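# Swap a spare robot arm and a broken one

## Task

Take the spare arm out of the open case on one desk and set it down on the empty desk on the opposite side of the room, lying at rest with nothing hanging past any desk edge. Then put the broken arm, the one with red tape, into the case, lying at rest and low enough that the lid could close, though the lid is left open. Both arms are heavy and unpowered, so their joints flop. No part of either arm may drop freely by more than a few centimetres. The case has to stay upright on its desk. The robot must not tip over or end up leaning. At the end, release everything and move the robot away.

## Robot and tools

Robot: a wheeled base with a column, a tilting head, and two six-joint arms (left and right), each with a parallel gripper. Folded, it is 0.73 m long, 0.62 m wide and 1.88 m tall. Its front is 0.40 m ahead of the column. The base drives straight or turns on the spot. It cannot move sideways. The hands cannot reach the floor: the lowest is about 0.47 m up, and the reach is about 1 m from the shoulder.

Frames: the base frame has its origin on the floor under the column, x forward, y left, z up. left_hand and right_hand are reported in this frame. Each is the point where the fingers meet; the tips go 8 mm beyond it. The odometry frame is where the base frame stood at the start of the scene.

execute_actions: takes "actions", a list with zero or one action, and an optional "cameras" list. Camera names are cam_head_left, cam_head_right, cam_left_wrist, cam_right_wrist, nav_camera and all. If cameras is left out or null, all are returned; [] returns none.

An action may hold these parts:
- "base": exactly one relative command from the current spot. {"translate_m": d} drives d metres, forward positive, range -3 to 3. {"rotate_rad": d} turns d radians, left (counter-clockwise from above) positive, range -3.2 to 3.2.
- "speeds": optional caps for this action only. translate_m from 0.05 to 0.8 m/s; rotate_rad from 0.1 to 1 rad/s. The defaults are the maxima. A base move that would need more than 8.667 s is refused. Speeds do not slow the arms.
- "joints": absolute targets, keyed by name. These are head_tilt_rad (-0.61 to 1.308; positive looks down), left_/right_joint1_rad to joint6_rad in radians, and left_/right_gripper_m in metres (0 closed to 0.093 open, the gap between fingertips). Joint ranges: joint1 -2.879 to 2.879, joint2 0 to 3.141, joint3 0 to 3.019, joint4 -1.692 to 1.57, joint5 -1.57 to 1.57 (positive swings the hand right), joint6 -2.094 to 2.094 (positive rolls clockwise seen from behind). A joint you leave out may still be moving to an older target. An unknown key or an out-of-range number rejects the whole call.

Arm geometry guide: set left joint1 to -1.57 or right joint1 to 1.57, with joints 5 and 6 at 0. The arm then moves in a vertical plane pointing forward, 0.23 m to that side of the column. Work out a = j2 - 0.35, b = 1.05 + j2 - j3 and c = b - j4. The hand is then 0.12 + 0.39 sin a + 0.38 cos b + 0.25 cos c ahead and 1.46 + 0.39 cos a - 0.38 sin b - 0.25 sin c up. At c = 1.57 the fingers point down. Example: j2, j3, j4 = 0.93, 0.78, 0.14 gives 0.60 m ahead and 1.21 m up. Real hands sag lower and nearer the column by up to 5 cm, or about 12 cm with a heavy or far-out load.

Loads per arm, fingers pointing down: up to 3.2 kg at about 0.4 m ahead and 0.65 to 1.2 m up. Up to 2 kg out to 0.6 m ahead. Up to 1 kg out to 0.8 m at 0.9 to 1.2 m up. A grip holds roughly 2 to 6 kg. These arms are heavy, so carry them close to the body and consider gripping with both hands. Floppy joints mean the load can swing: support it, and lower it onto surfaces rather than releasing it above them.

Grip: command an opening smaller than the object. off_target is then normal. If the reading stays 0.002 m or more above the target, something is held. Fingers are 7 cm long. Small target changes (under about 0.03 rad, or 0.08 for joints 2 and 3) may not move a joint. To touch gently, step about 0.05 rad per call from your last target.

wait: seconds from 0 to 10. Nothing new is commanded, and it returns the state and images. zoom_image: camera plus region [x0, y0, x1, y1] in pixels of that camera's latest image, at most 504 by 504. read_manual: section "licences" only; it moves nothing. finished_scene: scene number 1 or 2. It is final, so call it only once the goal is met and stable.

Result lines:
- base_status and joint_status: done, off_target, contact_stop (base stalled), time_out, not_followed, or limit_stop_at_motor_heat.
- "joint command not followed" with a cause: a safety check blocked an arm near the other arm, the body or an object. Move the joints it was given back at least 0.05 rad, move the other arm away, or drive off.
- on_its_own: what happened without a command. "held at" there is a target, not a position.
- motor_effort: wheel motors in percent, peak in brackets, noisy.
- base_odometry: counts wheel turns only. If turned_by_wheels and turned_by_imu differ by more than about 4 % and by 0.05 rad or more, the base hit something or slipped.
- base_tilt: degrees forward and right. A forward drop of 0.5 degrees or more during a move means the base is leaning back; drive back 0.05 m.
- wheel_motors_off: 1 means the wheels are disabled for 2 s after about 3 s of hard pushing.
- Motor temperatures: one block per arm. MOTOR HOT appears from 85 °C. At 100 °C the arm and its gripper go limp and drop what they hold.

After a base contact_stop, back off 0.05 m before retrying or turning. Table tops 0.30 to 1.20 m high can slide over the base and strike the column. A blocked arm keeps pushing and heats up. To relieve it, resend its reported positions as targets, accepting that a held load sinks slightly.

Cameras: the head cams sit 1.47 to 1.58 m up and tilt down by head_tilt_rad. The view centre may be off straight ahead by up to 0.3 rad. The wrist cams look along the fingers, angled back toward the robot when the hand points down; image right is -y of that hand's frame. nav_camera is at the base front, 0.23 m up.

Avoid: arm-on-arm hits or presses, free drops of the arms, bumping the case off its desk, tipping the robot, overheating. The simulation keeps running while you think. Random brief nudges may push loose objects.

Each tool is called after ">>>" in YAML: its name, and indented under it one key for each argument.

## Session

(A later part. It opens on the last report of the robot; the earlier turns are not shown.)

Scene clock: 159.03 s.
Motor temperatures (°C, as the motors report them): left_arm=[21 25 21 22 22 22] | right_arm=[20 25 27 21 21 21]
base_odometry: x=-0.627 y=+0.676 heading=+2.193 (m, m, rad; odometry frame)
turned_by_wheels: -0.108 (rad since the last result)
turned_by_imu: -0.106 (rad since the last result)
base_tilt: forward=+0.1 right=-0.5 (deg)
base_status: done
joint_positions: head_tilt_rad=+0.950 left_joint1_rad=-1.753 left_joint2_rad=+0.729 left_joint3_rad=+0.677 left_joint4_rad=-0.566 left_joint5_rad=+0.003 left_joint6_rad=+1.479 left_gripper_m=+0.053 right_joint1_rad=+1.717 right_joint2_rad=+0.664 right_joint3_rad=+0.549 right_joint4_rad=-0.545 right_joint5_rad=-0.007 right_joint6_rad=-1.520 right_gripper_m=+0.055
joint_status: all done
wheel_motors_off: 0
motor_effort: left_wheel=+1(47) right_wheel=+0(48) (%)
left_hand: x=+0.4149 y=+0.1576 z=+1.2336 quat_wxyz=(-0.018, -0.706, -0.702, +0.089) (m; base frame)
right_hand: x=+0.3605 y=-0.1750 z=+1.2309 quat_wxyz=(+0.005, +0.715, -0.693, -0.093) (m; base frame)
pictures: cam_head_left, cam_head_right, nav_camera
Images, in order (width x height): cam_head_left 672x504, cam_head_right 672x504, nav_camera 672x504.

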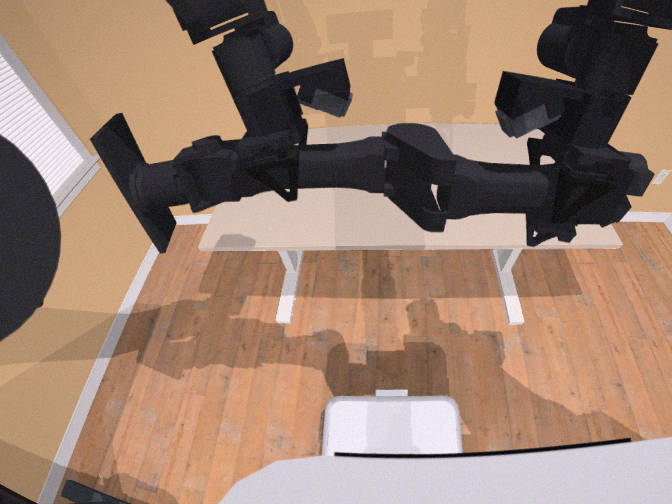

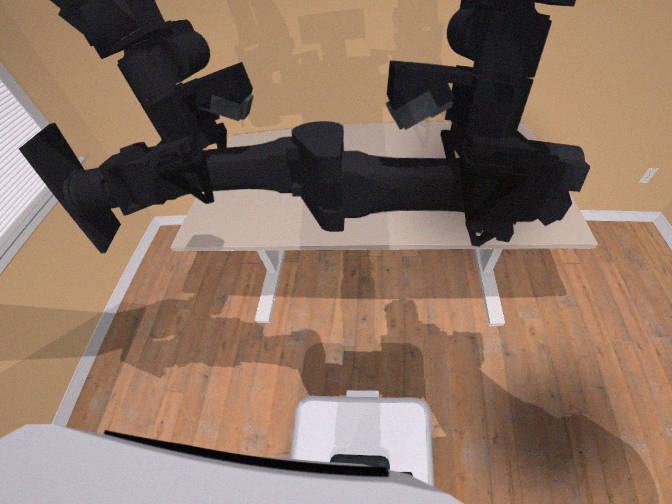

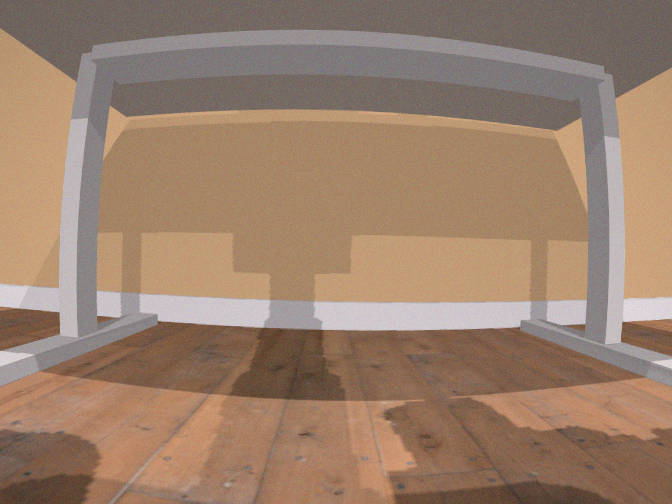

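>>> execute_actions:
  actions:
    - {"base":{"translate_m":0.42},"speeds":{"translate_m":0.2},"joints":{"head_tilt_rad":1.1}}
  cameras: ["cam_head_left"]

>>> execute_actions:
  actions:
    - {"joints":{"left_joint1_rad":-1.72,"left_joint2_rad":0.95,"left_joint3_rad":0.68,"left_joint4_rad":-0.3,"right_joint1_rad":1.69,"right_joint2_rad":0.95,"right_joint3_rad":0.58,"right_joint4_rad":-0.22}}
  cameras: []

>>> execute_actions:
  actions:
    - {"joints":{"left_joint1_rad":-1.7,"left_joint2_rad":1.18,"left_joint3_rad":0.74,"left_joint4_rad":-0.12,"right_joint1_rad":1.675,"right_joint2_rad":1.22,"right_joint3_rad":0.645,"right_joint4_rad":0}}
  cameras: []

>>> execute_actions:
  actions:
    - {"joints":{"left_joint1_rad":-1.685,"left_joint2_rad":1.38,"left_joint3_rad":0.85,"left_joint4_rad":0.01,"right_joint1_rad":1.665,"right_joint2_rad":1.43,"right_joint3_rad":0.77,"right_joint4_rad":0.12}}
  cameras: ["cam_head_left","cam_head_right"]

Scene clock: 172.43 s.
Motor temperatures (°C, as the motors report them): left_arm=[21 25 22 22 22 22] | right_arm=[20 25 27 21 22 21]
base_odometry: x=-0.871 y=+1.018 heading=+2.191 (m, m, rad; odometry frame)
turned_by_wheels: -0.001 (rad since the last result)
turned_by_imu: +0.001 (rad since the last result)
base_tilt: forward=+0.1 right=-0.5 (deg)
base_status: done
joint_positions: head_tilt_rad=+1.099 left_joint1_rad=-1.753 left_joint2_rad=+0.730 left_joint3_rad=+0.677 left_joint4_rad=-0.565 left_joint5_rad=+0.004 left_joint6_rad=+1.479 left_gripper_m=+0.053 right_joint1_rad=+1.717 right_joint2_rad=+0.664 right_joint3_rad=+0.548 right_joint4_rad=-0.545 right_joint5_rad=-0.008 right_joint6_rad=-1.520 right_gripper_m=+0.055
joint_status: all done
wheel_motors_off: 0
motor_effort: left_wheel=-1(41) right_wheel=+2(61) (%)
left_hand: x=+0.4146 y=+0.1575 z=+1.2331 quat_wxyz=(-0.018, -0.707, -0.702, +0.090) (m; base frame)
right_hand: x=+0.3602 y=-0.1749 z=+1.2308 quat_wxyz=(+0.005, +0.714, -0.693, -0.094) (m; base frame)
pictures: cam_head_left
Images, in order (width x height): cam_head_left 672x504.

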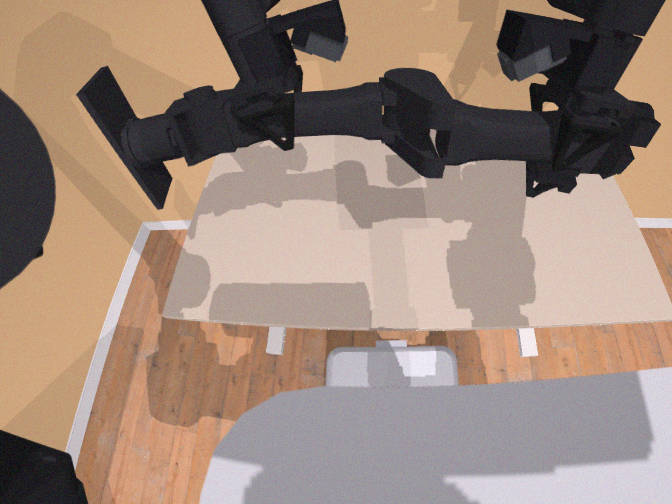

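Scene clock: 173.77 s.
Motor temperatures (°C, as the motors report them): left_arm=[21 25 21 22 22 22] | right_arm=[20 25 27 21 21 21]
base_odometry: x=-0.871 y=+1.018 heading=+2.191 (m, m, rad; odometry frame)
turned_by_wheels: +0.000 (rad since the last result)
turned_by_imu: +0.001 (rad since the last result)
base_tilt: forward=+0.2 right=-0.6 (deg)
base_status: not commanded
joint_positions: head_tilt_rad=+1.099 left_joint1_rad=-1.717 left_joint2_rad=+1.049 left_joint3_rad=+0.682 left_joint4_rad=-0.281 left_joint5_rad=+0.001 left_joint6_rad=+1.488 left_gripper_m=+0.053 right_joint1_rad=+1.683 right_joint2_rad=+1.048 right_joint3_rad=+0.571 right_joint4_rad=-0.224 right_joint5_rad=-0.031 right_joint6_rad=-1.541 right_gripper_m=+0.055
joint_status: all done
wheel_motors_off: 0
motor_effort: left_wheel=-1(3) right_wheel=+2(3) (%)
left_hand: x=+0.3990 y=+0.1596 z=+1.1327 quat_wxyz=(+0.004, -0.704, -0.705, +0.087) (m; base frame)
right_hand: x=+0.3453 y=-0.1730 z=+1.1294 quat_wxyz=(+0.021, +0.714, -0.691, -0.106) (m; base frame)
pictures: none
No camera images: the call's "cameras" was empty. Leave "cameras" out to get every camera's image.

Scene clock: 175.17 s.
Motor temperatures (°C, as the motors report them): left_arm=[21 25 21 22 22 22] | right_arm=[20 25 27 21 21 21]
base_odometry: x=-0.871 y=+1.018 heading=+2.191 (m, m, rad; odometry frame)
turned_by_wheels: +0.000 (rad since the last result)
turned_by_imu: +0.001 (rad since the last result)
base_tilt: forward=+0.2 right=-0.6 (deg)
base_status: not commanded
joint_positions: head_tilt_rad=+1.099 left_joint1_rad=-1.695 left_joint2_rad=+1.277 left_joint3_rad=+0.759 left_joint4_rad=-0.096 left_joint5_rad=+0.003 left_joint6_rad=+1.507 left_gripper_m=+0.053 right_joint1_rad=+1.669 right_joint2_rad=+1.308 right_joint3_rad=+0.653 right_joint4_rad=-0.001 right_joint5_rad=-0.039 right_joint6_rad=-1.548 right_gripper_m=+0.055
joint_status: all done
wheel_motors_off: 0
motor_effort: left_wheel=-1(4) right_wheel=+2(4) (%)
left_hand: x=+0.4107 y=+0.1611 z=+1.0627 quat_wxyz=(-0.004, -0.706, -0.704, +0.070) (m; base frame)
right_hand: x=+0.3556 y=-0.1709 z=+1.0567 quat_wxyz=(+0.005, +0.715, -0.694, -0.090) (m; base frame)
pictures: none
No camera images: the call's "cameras" was empty. Leave "cameras" out to get every camera's image.

Scene clock: 176.40 s.
Motor temperatures (°C, as the motors report them): left_arm=[21 25 21 22 22 22] | right_arm=[20 25 27 21 21 21]
base_odometry: x=-0.871 y=+1.018 heading=+2.191 (m, m, rad; odometry frame)
turned_by_wheels: +0.000 (rad since the last result)
turned_by_imu: +0.000 (rad since the last result)
base_tilt: forward=+0.2 right=-0.6 (deg)
base_status: not commanded
joint_positions: head_tilt_rad=+1.099 left_joint1_rad=-1.677 left_joint2_rad=+1.475 left_joint3_rad=+0.875 left_joint4_rad=+0.029 left_joint5_rad=+0.005 left_joint6_rad=+1.518 left_gripper_m=+0.053 right_joint1_rad=+1.660 right_joint2_rad=+1.514 right_joint3_rad=+0.783 right_joint4_rad=+0.115 right_joint5_rad=-0.040 right_joint6_rad=-1.557 right_gripper_m=+0.055
joint_status: all done
wheel_motors_off: 0
motor_effort: left_wheel=-1(5) right_wheel=+2(4) (%)
left_hand: x=+0.4288 y=+0.1629 z=+0.9972 quat_wxyz=(-0.015, -0.707, -0.705, +0.051) (m; base frame)
right_hand: x=+0.3749 y=-0.1694 z=+0.9909 quat_wxyz=(-0.007, +0.717, -0.694, -0.074) (m; base frame)
pictures: cam_head_left, cam_head_right
Images, in order (width x height): cam_head_left 672x504, cam_head_right 672x504.

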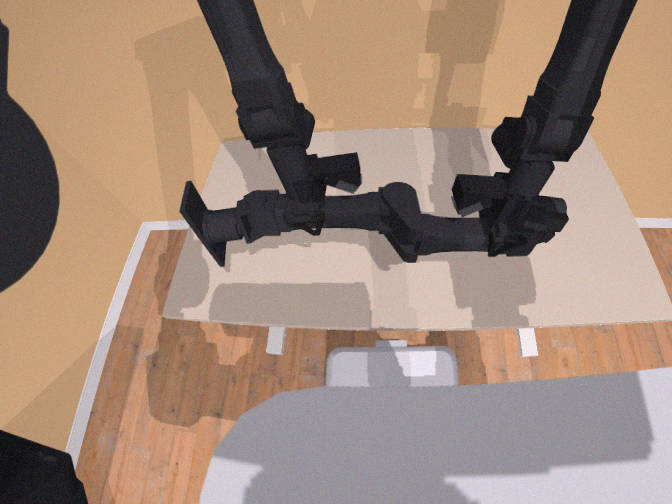

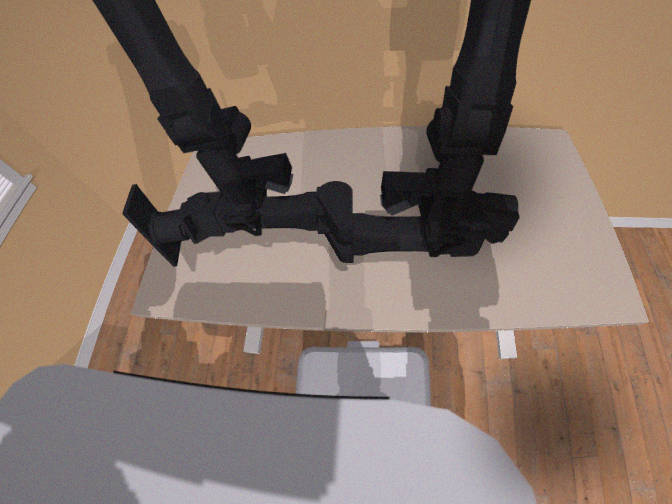

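>>> execute_actions:
  actions:
    - {"joints":{"left_joint1_rad":-1.675,"left_joint2_rad":1.56,"left_joint3_rad":0.96,"left_joint4_rad":0.1,"right_joint1_rad":1.65,"right_joint2_rad":1.6,"right_joint3_rad":0.885,"right_joint4_rad":0.21}}
  cameras: ["cam_head_right"]

>>> execute_actions:
  actions:
    - {"joints":{"left_joint1_rad":-1.67,"left_joint2_rad":1.71,"left_joint3_rad":1.08,"left_joint4_rad":0.17,"right_joint1_rad":1.64,"right_joint2_rad":1.75,"right_joint3_rad":1.0,"right_joint4_rad":0.27}}
  cameras: ["cam_head_right","cam_head_left","cam_right_wrist"]

Scene clock: 182.33 s.
Motor temperatures (°C, as the motors report them): left_arm=[21 25 21 22 22 21] | right_arm=[20 25 26 21 21 21]
base_odometry: x=-0.871 y=+1.018 heading=+2.191 (m, m, rad; odometry frame)
turned_by_wheels: +0.000 (rad since the last result)
turned_by_imu: +0.002 (rad since the last result)
base_tilt: forward=+0.1 right=-0.6 (deg)
base_status: not commanded
joint_positions: head_tilt_rad=+1.099 left_joint1_rad=-1.671 left_joint2_rad=+1.653 left_joint3_rad=+0.993 left_joint4_rad=+0.116 left_joint5_rad=+0.006 left_joint6_rad=+1.526 left_gripper_m=+0.053 right_joint1_rad=+1.648 right_joint2_rad=+1.690 right_joint3_rad=+0.903 right_joint4_rad=+0.200 right_joint5_rad=-0.039 right_joint6_rad=-1.561 right_gripper_m=+0.055
joint_status: all done
wheel_motors_off: 0
motor_effort: left_wheel=-1(5) right_wheel=+2(3) (%)
left_hand: x=+0.4367 y=+0.1601 z=+0.9352 quat_wxyz=(-0.025, -0.708, -0.704, +0.041) (m; base frame)
right_hand: x=+0.3828 y=-0.1718 z=+0.9307 quat_wxyz=(-0.014, +0.716, -0.695, -0.060) (m; base frame)
pictures: cam_head_right
Images, in order (width x height): cam_head_right 672x504.

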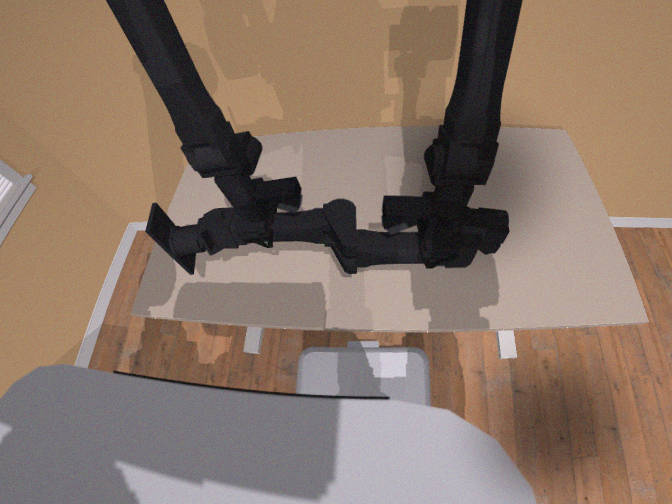

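Scene clock: 183.20 s.
Motor temperatures (°C, as the motors report them): left_arm=[21 25 21 22 22 21] | right_arm=[20 25 26 21 21 21]
base_odometry: x=-0.871 y=+1.018 heading=+2.191 (m, m, rad; odometry frame)
turned_by_wheels: +0.000 (rad since the last result)
turned_by_imu: +0.000 (rad since the last result)
base_tilt: forward=+0.1 right=-0.7 (deg)
base_status: not commanded
joint_positions: head_tilt_rad=+1.099 left_joint1_rad=-1.668 left_joint2_rad=+1.801 left_joint3_rad=+1.133 left_joint4_rad=+0.186 left_joint5_rad=+0.009 left_joint6_rad=+1.521 left_gripper_m=+0.053 right_joint1_rad=+1.643 right_joint2_rad=+1.785 right_joint3_rad=+1.005 right_joint4_rad=+0.250 right_joint5_rad=-0.018 right_joint6_rad=-1.569 right_gripper_m=+0.054
joint_status: all done
wheel_motors_off: 0
motor_effort: left_wheel=-2(5) right_wheel=+2(3) (%)
left_hand: x=+0.4592 y=+0.1560 z=+0.8799 quat_wxyz=(-0.047, -0.705, -0.707, +0.020) (m; base frame)
right_hand: x=+0.4057 y=-0.1755 z=+0.8930 quat_wxyz=(-0.026, +0.719, -0.694, -0.031) (m; base frame)
pictures: cam_head_left, cam_head_right, cam_right_wrist
Images, in order (width x height): cam_head_left 672x504, cam_head_right 672x504, cam_right_wrist 672x504.

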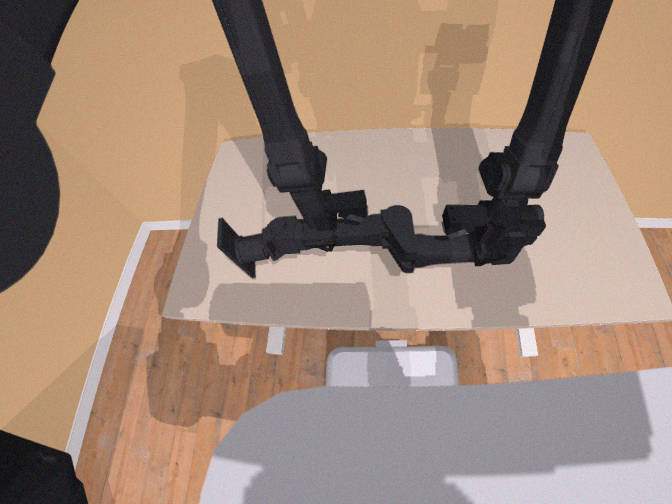

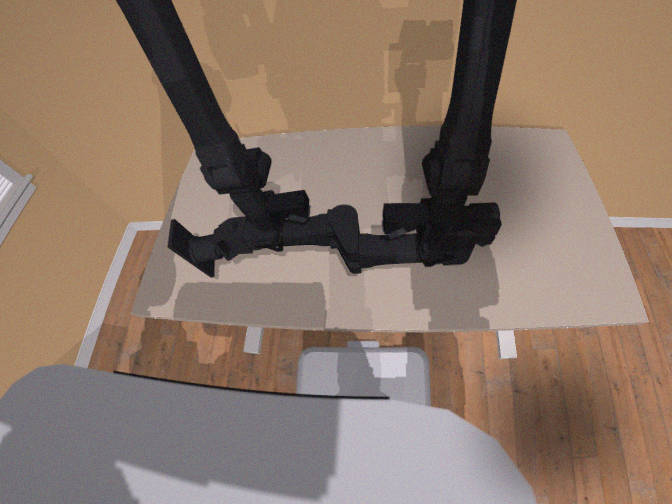

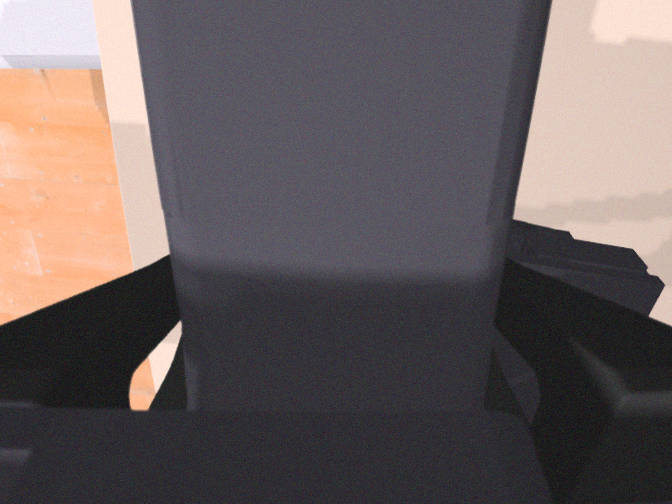

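>>> execute_actions:
  actions:
    - {"base":{"translate_m":-0.06},"speeds":{"translate_m":0.05},"joints":{"left_joint2_rad":1.76,"left_joint3_rad":1.11,"right_joint2_rad":1.83,"right_joint3_rad":1.03}}
  cameras: ["cam_head_right","cam_right_wrist"]

>>> execute_actions:
  actions:
    - {"joints":{"left_joint2_rad":1.82,"left_joint3_rad":1.14,"left_joint4_rad":0.2,"right_joint1_rad":1.63,"right_joint2_rad":1.91,"right_joint3_rad":1.08,"right_joint4_rad":0.3}}
  cameras: ["cam_head_right","cam_right_wrist"]

Scene clock: 190.20 s.
Motor temperatures (°C, as the motors report them): left_arm=[21 26 21 22 22 21] | right_arm=[20 25 25 21 20 21]
base_odometry: x=-0.836 y=+0.969 heading=+2.192 (m, m, rad; odometry frame)
turned_by_wheels: +0.000 (rad since the last result)
turned_by_imu: +0.003 (rad since the last result)
base_tilt: forward=+0.1 right=-0.7 (deg)
base_status: done
joint_positions: head_tilt_rad=+1.100 left_joint1_rad=-1.662 left_joint2_rad=+1.864 left_joint3_rad=+1.153 left_joint4_rad=+0.171 left_joint5_rad=-0.011 left_joint6_rad=+1.519 left_gripper_m=+0.053 right_joint1_rad=+1.643 right_joint2_rad=+1.880 right_joint3_rad=+1.047 right_joint4_rad=+0.260 right_joint5_rad=-0.048 right_joint6_rad=-1.568 right_gripper_m=+0.054
joint_status: all done
wheel_motors_off: 0
motor_effort: left_wheel=+1(40) right_wheel=+0(32) (%)
left_hand: x=+0.4312 y=+0.1631 z=+0.8577 quat_wxyz=(-0.017, -0.705, -0.708, +0.030) (m; base frame)
right_hand: x=+0.3787 y=-0.1692 z=+0.8633 quat_wxyz=(-0.021, +0.718, -0.694, -0.057) (m; base frame)
pictures: cam_head_right, cam_right_wrist
Images, in order (width x height): cam_head_right 672x504, cam_right_wrist 672x504.

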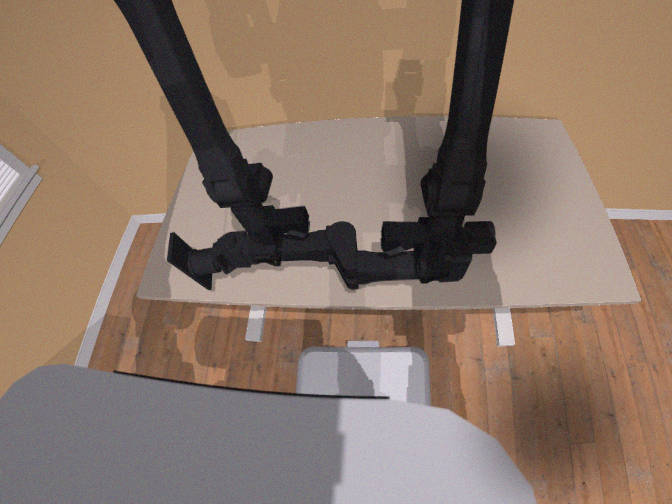

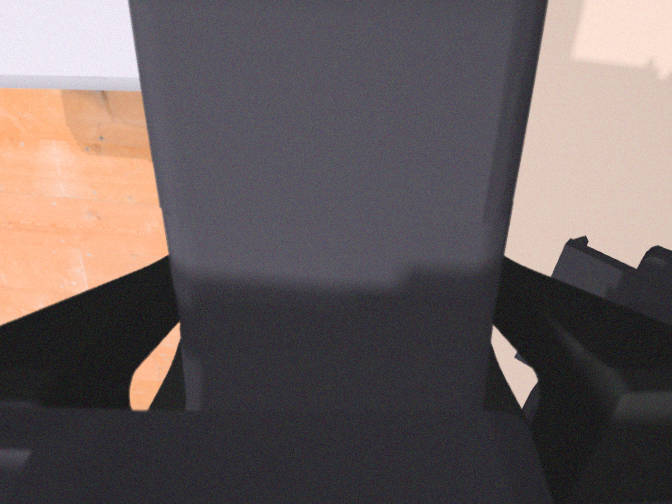

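Scene clock: 191.00 s.
Motor temperatures (°C, as the motors report them): left_arm=[21 26 20 22 22 21] | right_arm=[20 25 25 21 20 21]
base_odometry: x=-0.836 y=+0.969 heading=+2.192 (m, m, rad; odometry frame)
turned_by_wheels: +0.000 (rad since the last result)
turned_by_imu: +0.000 (rad since the last result)
base_tilt: forward=+0.2 right=-0.5 (deg)
base_status: not commanded
joint_positions: head_tilt_rad=+1.100 left_joint1_rad=-1.661 left_joint2_rad=+1.921 left_joint3_rad=+1.186 left_joint4_rad=+0.200 left_joint5_rad=-0.017 left_joint6_rad=+1.519 left_gripper_m=+0.053 right_joint1_rad=+1.642 right_joint2_rad=+1.961 right_joint3_rad=+1.105 right_joint4_rad=+0.293 right_joint5_rad=-0.048 right_joint6_rad=-1.570 right_gripper_m=+0.054
joint_status: all done
wheel_motors_off: 0
motor_effort: left_wheel=+1(2) right_wheel=-1(1) (%)
left_hand: x=+0.4243 y=+0.1630 z=+0.8376 quat_wxyz=(-0.017, -0.705, -0.709, +0.026) (m; base frame)
right_hand: x=+0.3728 y=-0.1684 z=+0.8348 quat_wxyz=(-0.024, +0.718, -0.693, -0.053) (m; base frame)
pictures: cam_head_right, cam_right_wrist
Images, in order (width x height): cam_head_right 672x504, cam_right_wrist 672x504.

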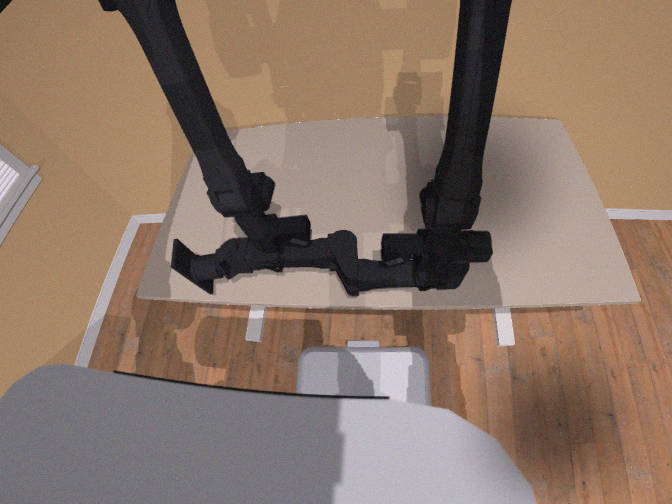

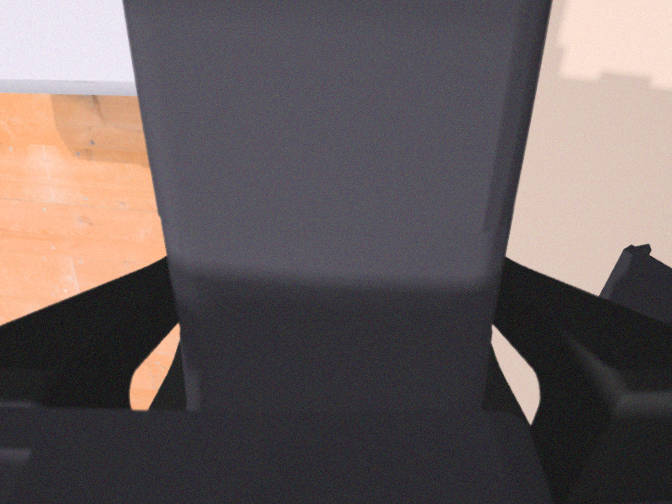

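>>> execute_actions:
  actions:
    - {"joints":{"left_joint2_rad":1.92,"left_joint3_rad":1.25,"right_joint2_rad":2.0,"right_joint3_rad":1.19}}
  cameras: []

>>> execute_actions:
  actions:
    - {"joints":{"left_joint2_rad":2.02,"left_joint3_rad":1.33,"right_joint2_rad":2.09,"right_joint3_rad":1.28}}
  cameras: ["cam_head_right","cam_right_wrist","cam_left_wrist"]

Scene clock: 196.50 s.
Motor temperatures (°C, as the motors report them): left_arm=[21 26 20 22 22 21] | right_arm=[20 25 25 21 20 21]
base_odometry: x=-0.836 y=+0.969 heading=+2.192 (m, m, rad; odometry frame)
turned_by_wheels: +0.000 (rad since the last result)
turned_by_imu: +0.002 (rad since the last result)
base_tilt: forward=+0.2 right=-0.6 (deg)
base_status: not commanded
joint_positions: head_tilt_rad=+1.100 left_joint1_rad=-1.658 left_joint2_rad=+2.025 left_joint3_rad=+1.300 left_joint4_rad=+0.204 left_joint5_rad=-0.007 left_joint6_rad=+1.521 left_gripper_m=+0.053 right_joint1_rad=+1.638 right_joint2_rad=+2.046 right_joint3_rad=+1.204 right_joint4_rad=+0.294 right_joint5_rad=-0.039 right_joint6_rad=-1.573 right_gripper_m=+0.054
joint_status: all done
wheel_motors_off: 0
motor_effort: left_wheel=+2(2) right_wheel=-1(2) (%)
left_hand: x=+0.4293 y=+0.1609 z=+0.7968 quat_wxyz=(-0.025, -0.705, -0.709, +0.024) (m; base frame)
right_hand: x=+0.3790 y=-0.1704 z=+0.8000 quat_wxyz=(-0.026, +0.719, -0.693, -0.043) (m; base frame)
pictures: none
No camera images: the call's "cameras" was empty. Leave "cameras" out to get every camera's image.

Scene clock: 197.23 s.
Motor temperatures (°C, as the motors report them): left_arm=[21 26 20 22 22 21] | right_arm=[20 25 25 21 20 21]
base_odometry: x=-0.836 y=+0.969 heading=+2.192 (m, m, rad; odometry frame)
turned_by_wheels: +0.000 (rad since the last result)
turned_by_imu: +0.000 (rad since the last result)
base_tilt: forward=+0.1 right=-0.6 (deg)
base_status: not commanded
joint_positions: head_tilt_rad=+1.100 left_joint1_rad=-1.658 left_joint2_rad=+2.068 left_joint3_rad=+1.347 left_joint4_rad=+0.195 left_joint5_rad=-0.008 left_joint6_rad=+1.531 left_gripper_m=+0.053 right_joint1_rad=+1.635 right_joint2_rad=+2.148 right_joint3_rad=+1.309 right_joint4_rad=+0.294 right_joint5_rad=-0.043 right_joint6_rad=-1.565 right_gripper_m=+0.054
joint_status: all done
wheel_motors_off: 0
motor_effort: left_wheel=+2(3) right_wheel=-1(1) (%)
left_hand: x=+0.4273 y=+0.1592 z=+0.7802 quat_wxyz=(-0.023, -0.708, -0.705, +0.025) (m; base frame)
right_hand: x=+0.3734 y=-0.1703 z=+0.7610 quat_wxyz=(-0.026, +0.715, -0.697, -0.042) (m; base frame)
pictures: cam_head_right, cam_left_wrist, cam_right_wrist
Images, in order (width x height): cam_head_right 672x504, cam_left_wrist 672x504, cam_right_wrist 672x504.

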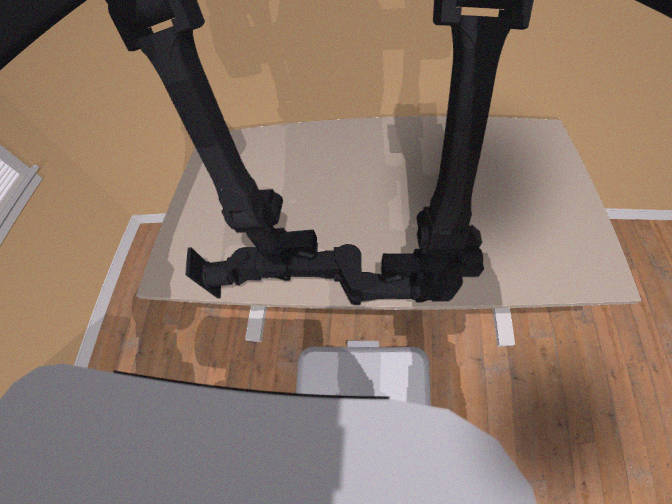

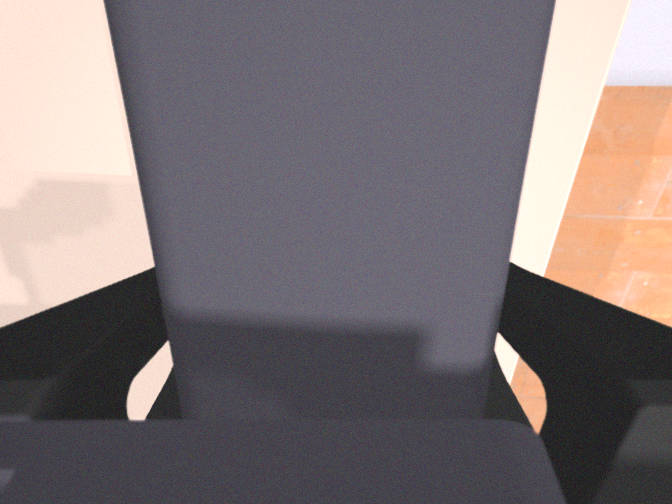

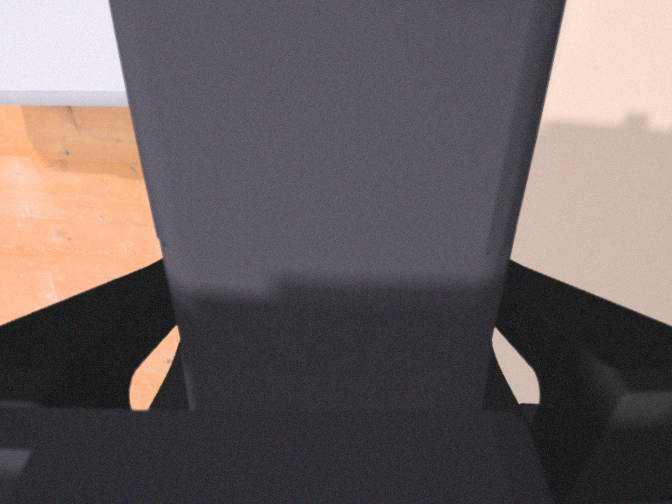

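>>> execute_actions:
  actions:
    - {"base":{"translate_m":0.09},"speeds":{"translate_m":0.05}}
  cameras: ["cam_head_right"]

>>> execute_actions:
  actions:
    - {"joints":{"left_joint2_rad":2.11,"left_joint3_rad":1.4,"right_joint2_rad":2.16,"right_joint3_rad":1.35}}
  cameras: ["cam_head_right","cam_head_left"]

Scene clock: 202.93 s.
Motor temperatures (°C, as the motors report them): left_arm=[21 26 20 22 22 21] | right_arm=[20 25 25 21 20 21]
base_odometry: x=-0.889 y=+1.042 heading=+2.191 (m, m, rad; odometry frame)
turned_by_wheels: +0.000 (rad since the last result)
turned_by_imu: +0.002 (rad since the last result)
base_tilt: forward=+0.3 right=-0.7 (deg)
base_status: done
joint_positions: head_tilt_rad=+1.100 left_joint1_rad=-1.658 left_joint2_rad=+2.075 left_joint3_rad=+1.341 left_joint4_rad=+0.190 left_joint5_rad=-0.008 left_joint6_rad=+1.526 left_gripper_m=+0.053 right_joint1_rad=+1.635 right_joint2_rad=+2.153 right_joint3_rad=+1.301 right_joint4_rad=+0.294 right_joint5_rad=-0.043 right_joint6_rad=-1.567 right_gripper_m=+0.054
joint_status: not commanded
wheel_motors_off: 0
motor_effort: left_wheel=-1(41) right_wheel=+1(35) (%)
left_hand: x=+0.4182 y=+0.1595 z=+0.7788 quat_wxyz=(-0.017, -0.707, -0.707, +0.031) (m; base frame)
right_hand: x=+0.3656 y=-0.1704 z=+0.7609 quat_wxyz=(-0.022, +0.716, -0.696, -0.047) (m; base frame)
pictures: cam_head_right
Images, in order (width x height): cam_head_right 672x504.

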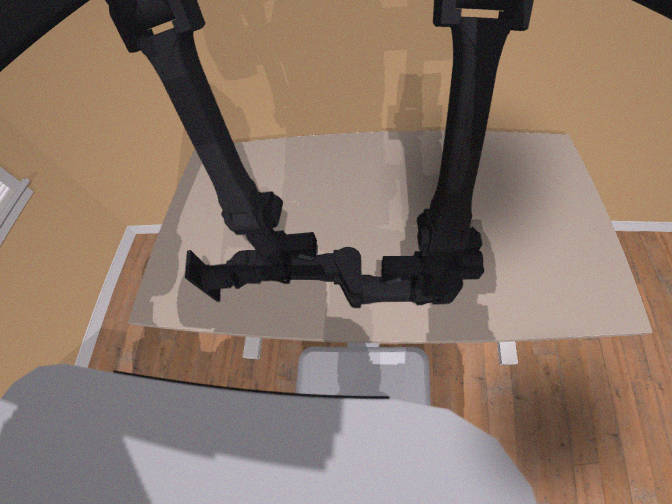

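Scene clock: 203.57 s.
Motor temperatures (°C, as the motors report them): left_arm=[21 26 20 22 22 21] | right_arm=[20 25 25 21 20 21]
base_odometry: x=-0.889 y=+1.042 heading=+2.191 (m, m, rad; odometry frame)
turned_by_wheels: +0.000 (rad since the last result)
turned_by_imu: +0.000 (rad since the last result)
base_tilt: forward=+0.3 right=-0.7 (deg)
base_status: not commanded
joint_positions: head_tilt_rad=+1.100 left_joint1_rad=-1.659 left_joint2_rad=+2.087 left_joint3_rad=+1.369 left_joint4_rad=+0.179 left_joint5_rad=-0.005 left_joint6_rad=+1.538 left_gripper_m=+0.053 right_joint1_rad=+1.634 right_joint2_rad=+2.174 right_joint3_rad=+1.329 right_joint4_rad=+0.293 right_joint5_rad=-0.043 right_joint6_rad=-1.555 right_gripper_m=+0.054
joint_status: all done
wheel_motors_off: 0
motor_effort: left_wheel=+0(2) right_wheel=+1(2) (%)
left_hand: x=+0.4240 y=+0.1580 z=+0.7731 quat_wxyz=(-0.019, -0.711, -0.703, +0.031) (m; base frame)
right_hand: x=+0.3671 y=-0.1702 z=+0.7520 quat_wxyz=(-0.024, +0.712, -0.701, -0.045) (m; base frame)
pictures: cam_head_left, cam_head_right
Images, in order (width x height): cam_head_left 672x504, cam_head_right 672x504.

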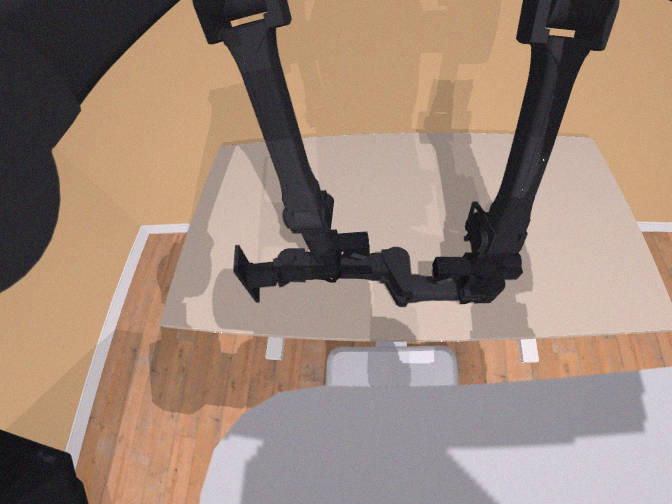

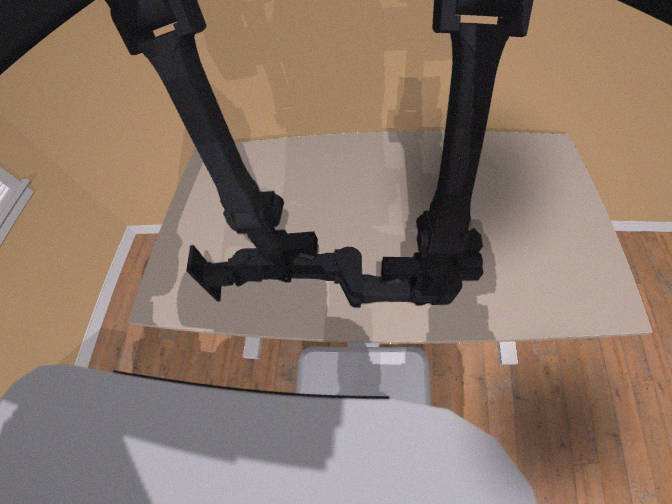

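Both hands have bottomed out, so I'll release and raise them.

>>> execute_actions:
  actions:
    - {"joints":{"left_gripper_m":0.093,"right_gripper_m":0.093}}
  cameras: []

>>> execute_actions:
  actions:
    - {"joints":{"left_joint2_rad":1.84,"left_joint3_rad":1.12,"left_joint4_rad":0.22,"right_joint2_rad":1.9,"right_joint3_rad":1.06,"right_joint4_rad":0.33}}
  cameras: []

>>> execute_actions:
  actions:
    - {"joints":{"left_joint2_rad":1.3,"left_joint3_rad":0.8,"left_joint4_rad":0,"right_joint2_rad":1.3,"right_joint3_rad":0.75,"right_joint4_rad":0.05}}
  cameras: ["cam_head_left"]

>>> execute_actions:
  actions:
    - {"base":{"translate_m":-0.8},"joints":{"head_tilt_rad":0.8,"left_joint1_rad":-1.57,"right_joint1_rad":1.57}}
  cameras: ["cam_head_left"]

>>> execute_actions:
  actions:
    - {"base":{"rotate_rad":1.57}}
  cameras: ["cam_head_left","cam_head_right","nav_camera"]

Scene clock: 210.30 s.
Motor temperatures (°C, as the motors report them): left_arm=[21 26 20 22 22 21] | right_arm=[20 25 25 21 20 21]
base_odometry: x=-0.889 y=+1.042 heading=+2.191 (m, m, rad; odometry frame)
turned_by_wheels: +0.000 (rad since the last result)
turned_by_imu: +0.001 (rad since the last result)
base_tilt: forward=+0.2 right=-0.6 (deg)
base_status: not commanded
joint_positions: head_tilt_rad=+1.100 left_joint1_rad=-1.660 left_joint2_rad=+2.098 left_joint3_rad=+1.397 left_joint4_rad=+0.189 left_joint5_rad=+0.003 left_joint6_rad=+1.555 left_gripper_m=+0.093 right_joint1_rad=+1.634 right_joint2_rad=+2.174 right_joint3_rad=+1.349 right_joint4_rad=+0.293 right_joint5_rad=-0.042 right_joint6_rad=-1.559 right_gripper_m=+0.093
joint_status: all done
wheel_motors_off: 0
motor_effort: left_wheel=-2(1) right_wheel=+2(2) (%)
left_hand: x=+0.4366 y=+0.1544 z=+0.7679 quat_wxyz=(-0.033, -0.716, -0.697, +0.025) (m; base frame)
right_hand: x=+0.3792 y=-0.1698 z=+0.7496 quat_wxyz=(-0.031, +0.713, -0.699, -0.038) (m; base frame)
pictures: none
No camera images: the call's "cameras" was empty. Leave "cameras" out to get every camera's image.

Scene clock: 211.47 s.
Motor temperatures (°C, as the motors report them): left_arm=[21 25 20 22 22 21] | right_arm=[20 25 25 21 20 21]
base_odometry: x=-0.889 y=+1.042 heading=+2.191 (m, m, rad; odometry frame)
turned_by_wheels: +0.000 (rad since the last result)
turned_by_imu: +0.000 (rad since the last result)
base_tilt: forward=+0.1 right=-0.5 (deg)
base_status: not commanded
joint_positions: head_tilt_rad=+1.100 left_joint1_rad=-1.660 left_joint2_rad=+1.828 left_joint3_rad=+1.129 left_joint4_rad=+0.217 left_joint5_rad=+0.004 left_joint6_rad=+1.556 left_gripper_m=+0.093 right_joint1_rad=+1.634 right_joint2_rad=+1.886 right_joint3_rad=+1.074 right_joint4_rad=+0.320 right_joint5_rad=-0.042 right_joint6_rad=-1.559 right_gripper_m=+0.093
joint_status: all done
wheel_motors_off: 0
motor_effort: left_wheel=-1(2) right_wheel=+1(2) (%)
left_hand: x=+0.4487 y=+0.1618 z=+0.8709 quat_wxyz=(-0.043, -0.716, -0.696, +0.015) (m; base frame)
right_hand: x=+0.4064 y=-0.1749 z=+0.8578 quat_wxyz=(-0.045, +0.713, -0.699, -0.024) (m; base frame)
pictures: none
No camera images: the call's "cameras" was empty. Leave "cameras" out to get every camera's image.

Scene clock: 212.83 s.
Motor temperatures (°C, as the motors report them): left_arm=[21 25 20 22 22 21] | right_arm=[20 25 25 21 20 21]
base_odometry: x=-0.889 y=+1.042 heading=+2.191 (m, m, rad; odometry frame)
turned_by_wheels: +0.000 (rad since the last result)
turned_by_imu: +0.001 (rad since the last result)
base_tilt: forward=+0.2 right=-0.6 (deg)
base_status: not commanded
joint_positions: head_tilt_rad=+1.100 left_joint1_rad=-1.660 left_joint2_rad=+1.289 left_joint3_rad=+0.802 left_joint4_rad=-0.002 left_joint5_rad=+0.004 left_joint6_rad=+1.557 left_gripper_m=+0.093 right_joint1_rad=+1.634 right_joint2_rad=+1.286 right_joint3_rad=+0.754 right_joint4_rad=+0.054 right_joint5_rad=-0.042 right_joint6_rad=-1.560 right_gripper_m=+0.093
joint_status: all done
wheel_motors_off: 0
motor_effort: left_wheel=-1(2) right_wheel=+2(3) (%)
left_hand: x=+0.4561 y=+0.1759 z=+1.0566 quat_wxyz=(-0.041, -0.717, -0.696, +0.017) (m; base frame)
right_hand: x=+0.4422 y=-0.1847 z=+1.0571 quat_wxyz=(-0.051, +0.713, -0.699, -0.019) (m; base frame)
pictures: cam_head_left
Images, in order (width x height): cam_head_left 672x504.

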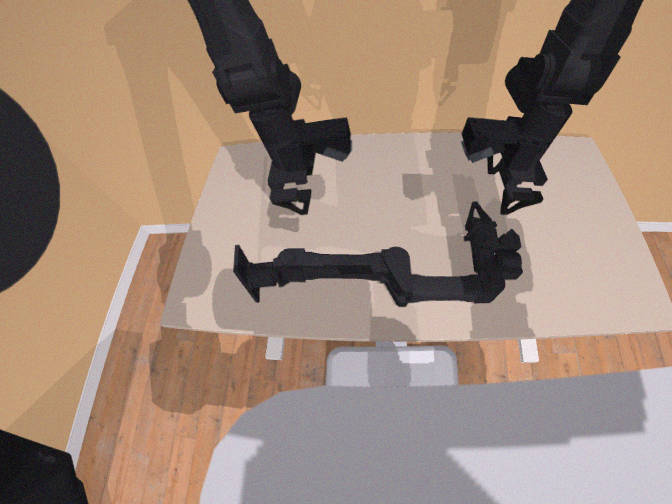

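Scene clock: 215.63 s.
Motor temperatures (°C, as the motors report them): left_arm=[21 25 20 22 22 21] | right_arm=[20 25 25 21 19 21]
base_odometry: x=-0.424 y=+0.391 heading=+2.190 (m, m, rad; odometry frame)
turned_by_wheels: -0.001 (rad since the last result)
turned_by_imu: +0.000 (rad since the last result)
base_tilt: forward=+0.2 right=-0.6 (deg)
base_status: done
joint_positions: head_tilt_rad=+0.815 left_joint1_rad=-1.567 left_joint2_rad=+1.293 left_joint3_rad=+0.796 left_joint4_rad=-0.002 left_joint5_rad=+0.006 left_joint6_rad=+1.557 left_gripper_m=+0.093 right_joint1_rad=+1.569 right_joint2_rad=+1.286 right_joint3_rad=+0.748 right_joint4_rad=+0.054 right_joint5_rad=-0.041 right_joint6_rad=-1.560 right_gripper_m=+0.093
joint_status: all done
wheel_motors_off: 0
motor_effort: left_wheel=-1(56) right_wheel=+2(58) (%)
left_hand: x=+0.4525 y=+0.2255 z=+1.0534 quat_wxyz=(-0.010, -0.702, -0.712, -0.008) (m; base frame)
right_hand: x=+0.4385 y=-0.2195 z=+1.0556 quat_wxyz=(-0.028, +0.703, -0.711, +0.000) (m; base frame)
pictures: cam_head_left
Images, in order (width x height): cam_head_left 672x504.

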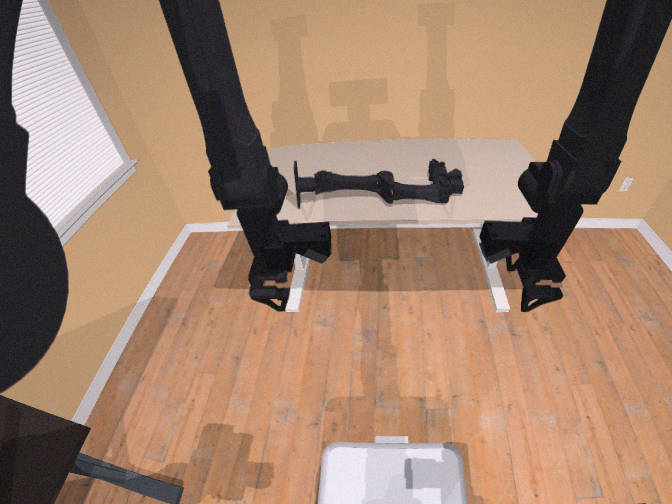

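Scene clock: 218.70 s.
Motor temperatures (°C, as the motors report them): left_arm=[21 25 20 22 22 21] | right_arm=[20 25 25 21 19 21]
base_odometry: x=-0.424 y=+0.391 heading=-2.524 (m, m, rad; odometry frame)
turned_by_wheels: +1.569 (rad since the last result)
turned_by_imu: +1.557 (rad since the last result)
base_tilt: forward=+0.2 right=-0.6 (deg)
base_status: done
joint_positions: head_tilt_rad=+0.815 left_joint1_rad=-1.567 left_joint2_rad=+1.293 left_joint3_rad=+0.803 left_joint4_rad=-0.002 left_joint5_rad=+0.006 left_joint6_rad=+1.557 left_gripper_m=+0.093 right_joint1_rad=+1.569 right_joint2_rad=+1.286 right_joint3_rad=+0.750 right_joint4_rad=+0.054 right_joint5_rad=-0.041 right_joint6_rad=-1.560 right_gripper_m=+0.093
joint_status: not commanded
wheel_motors_off: 0
motor_effort: left_wheel=-4(39) right_wheel=+4(49) (%)
left_hand: x=+0.4568 y=+0.2255 z=+1.0535 quat_wxyz=(-0.012, -0.702, -0.712, -0.010) (m; base frame)
right_hand: x=+0.4402 y=-0.2195 z=+1.0556 quat_wxyz=(-0.029, +0.703, -0.711, +0.001) (m; base frame)
pictures: cam_head_left, cam_head_right, nav_camera
Images, in order (width x height): cam_head_left 672x504, cam_head_right 672x504, nav_camera 672x504.

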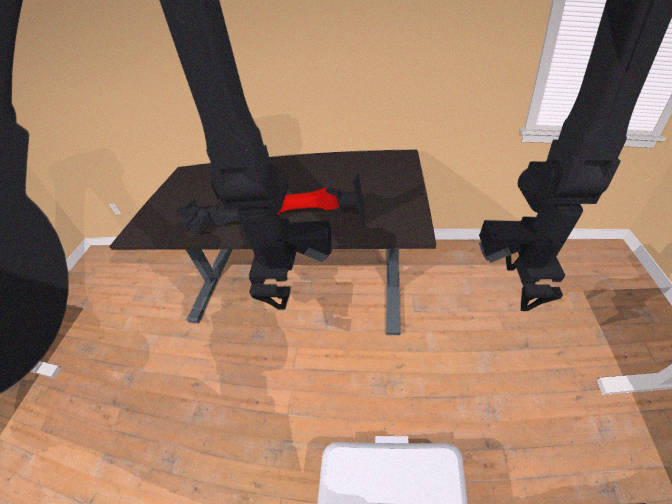

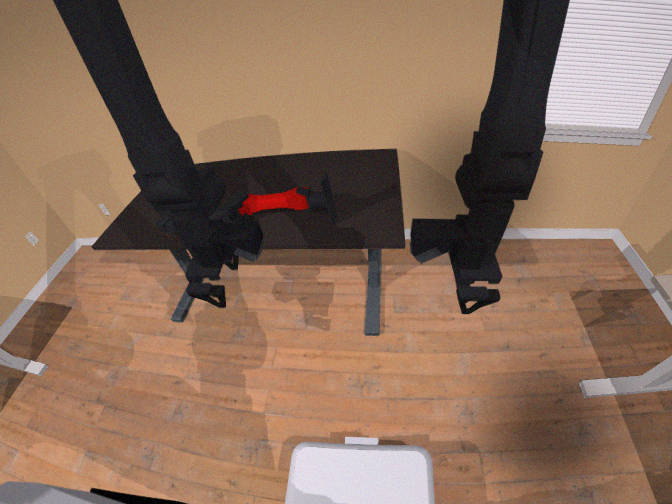

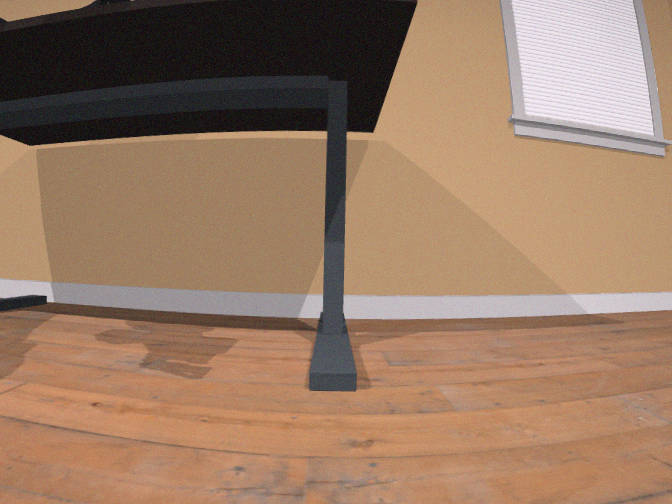

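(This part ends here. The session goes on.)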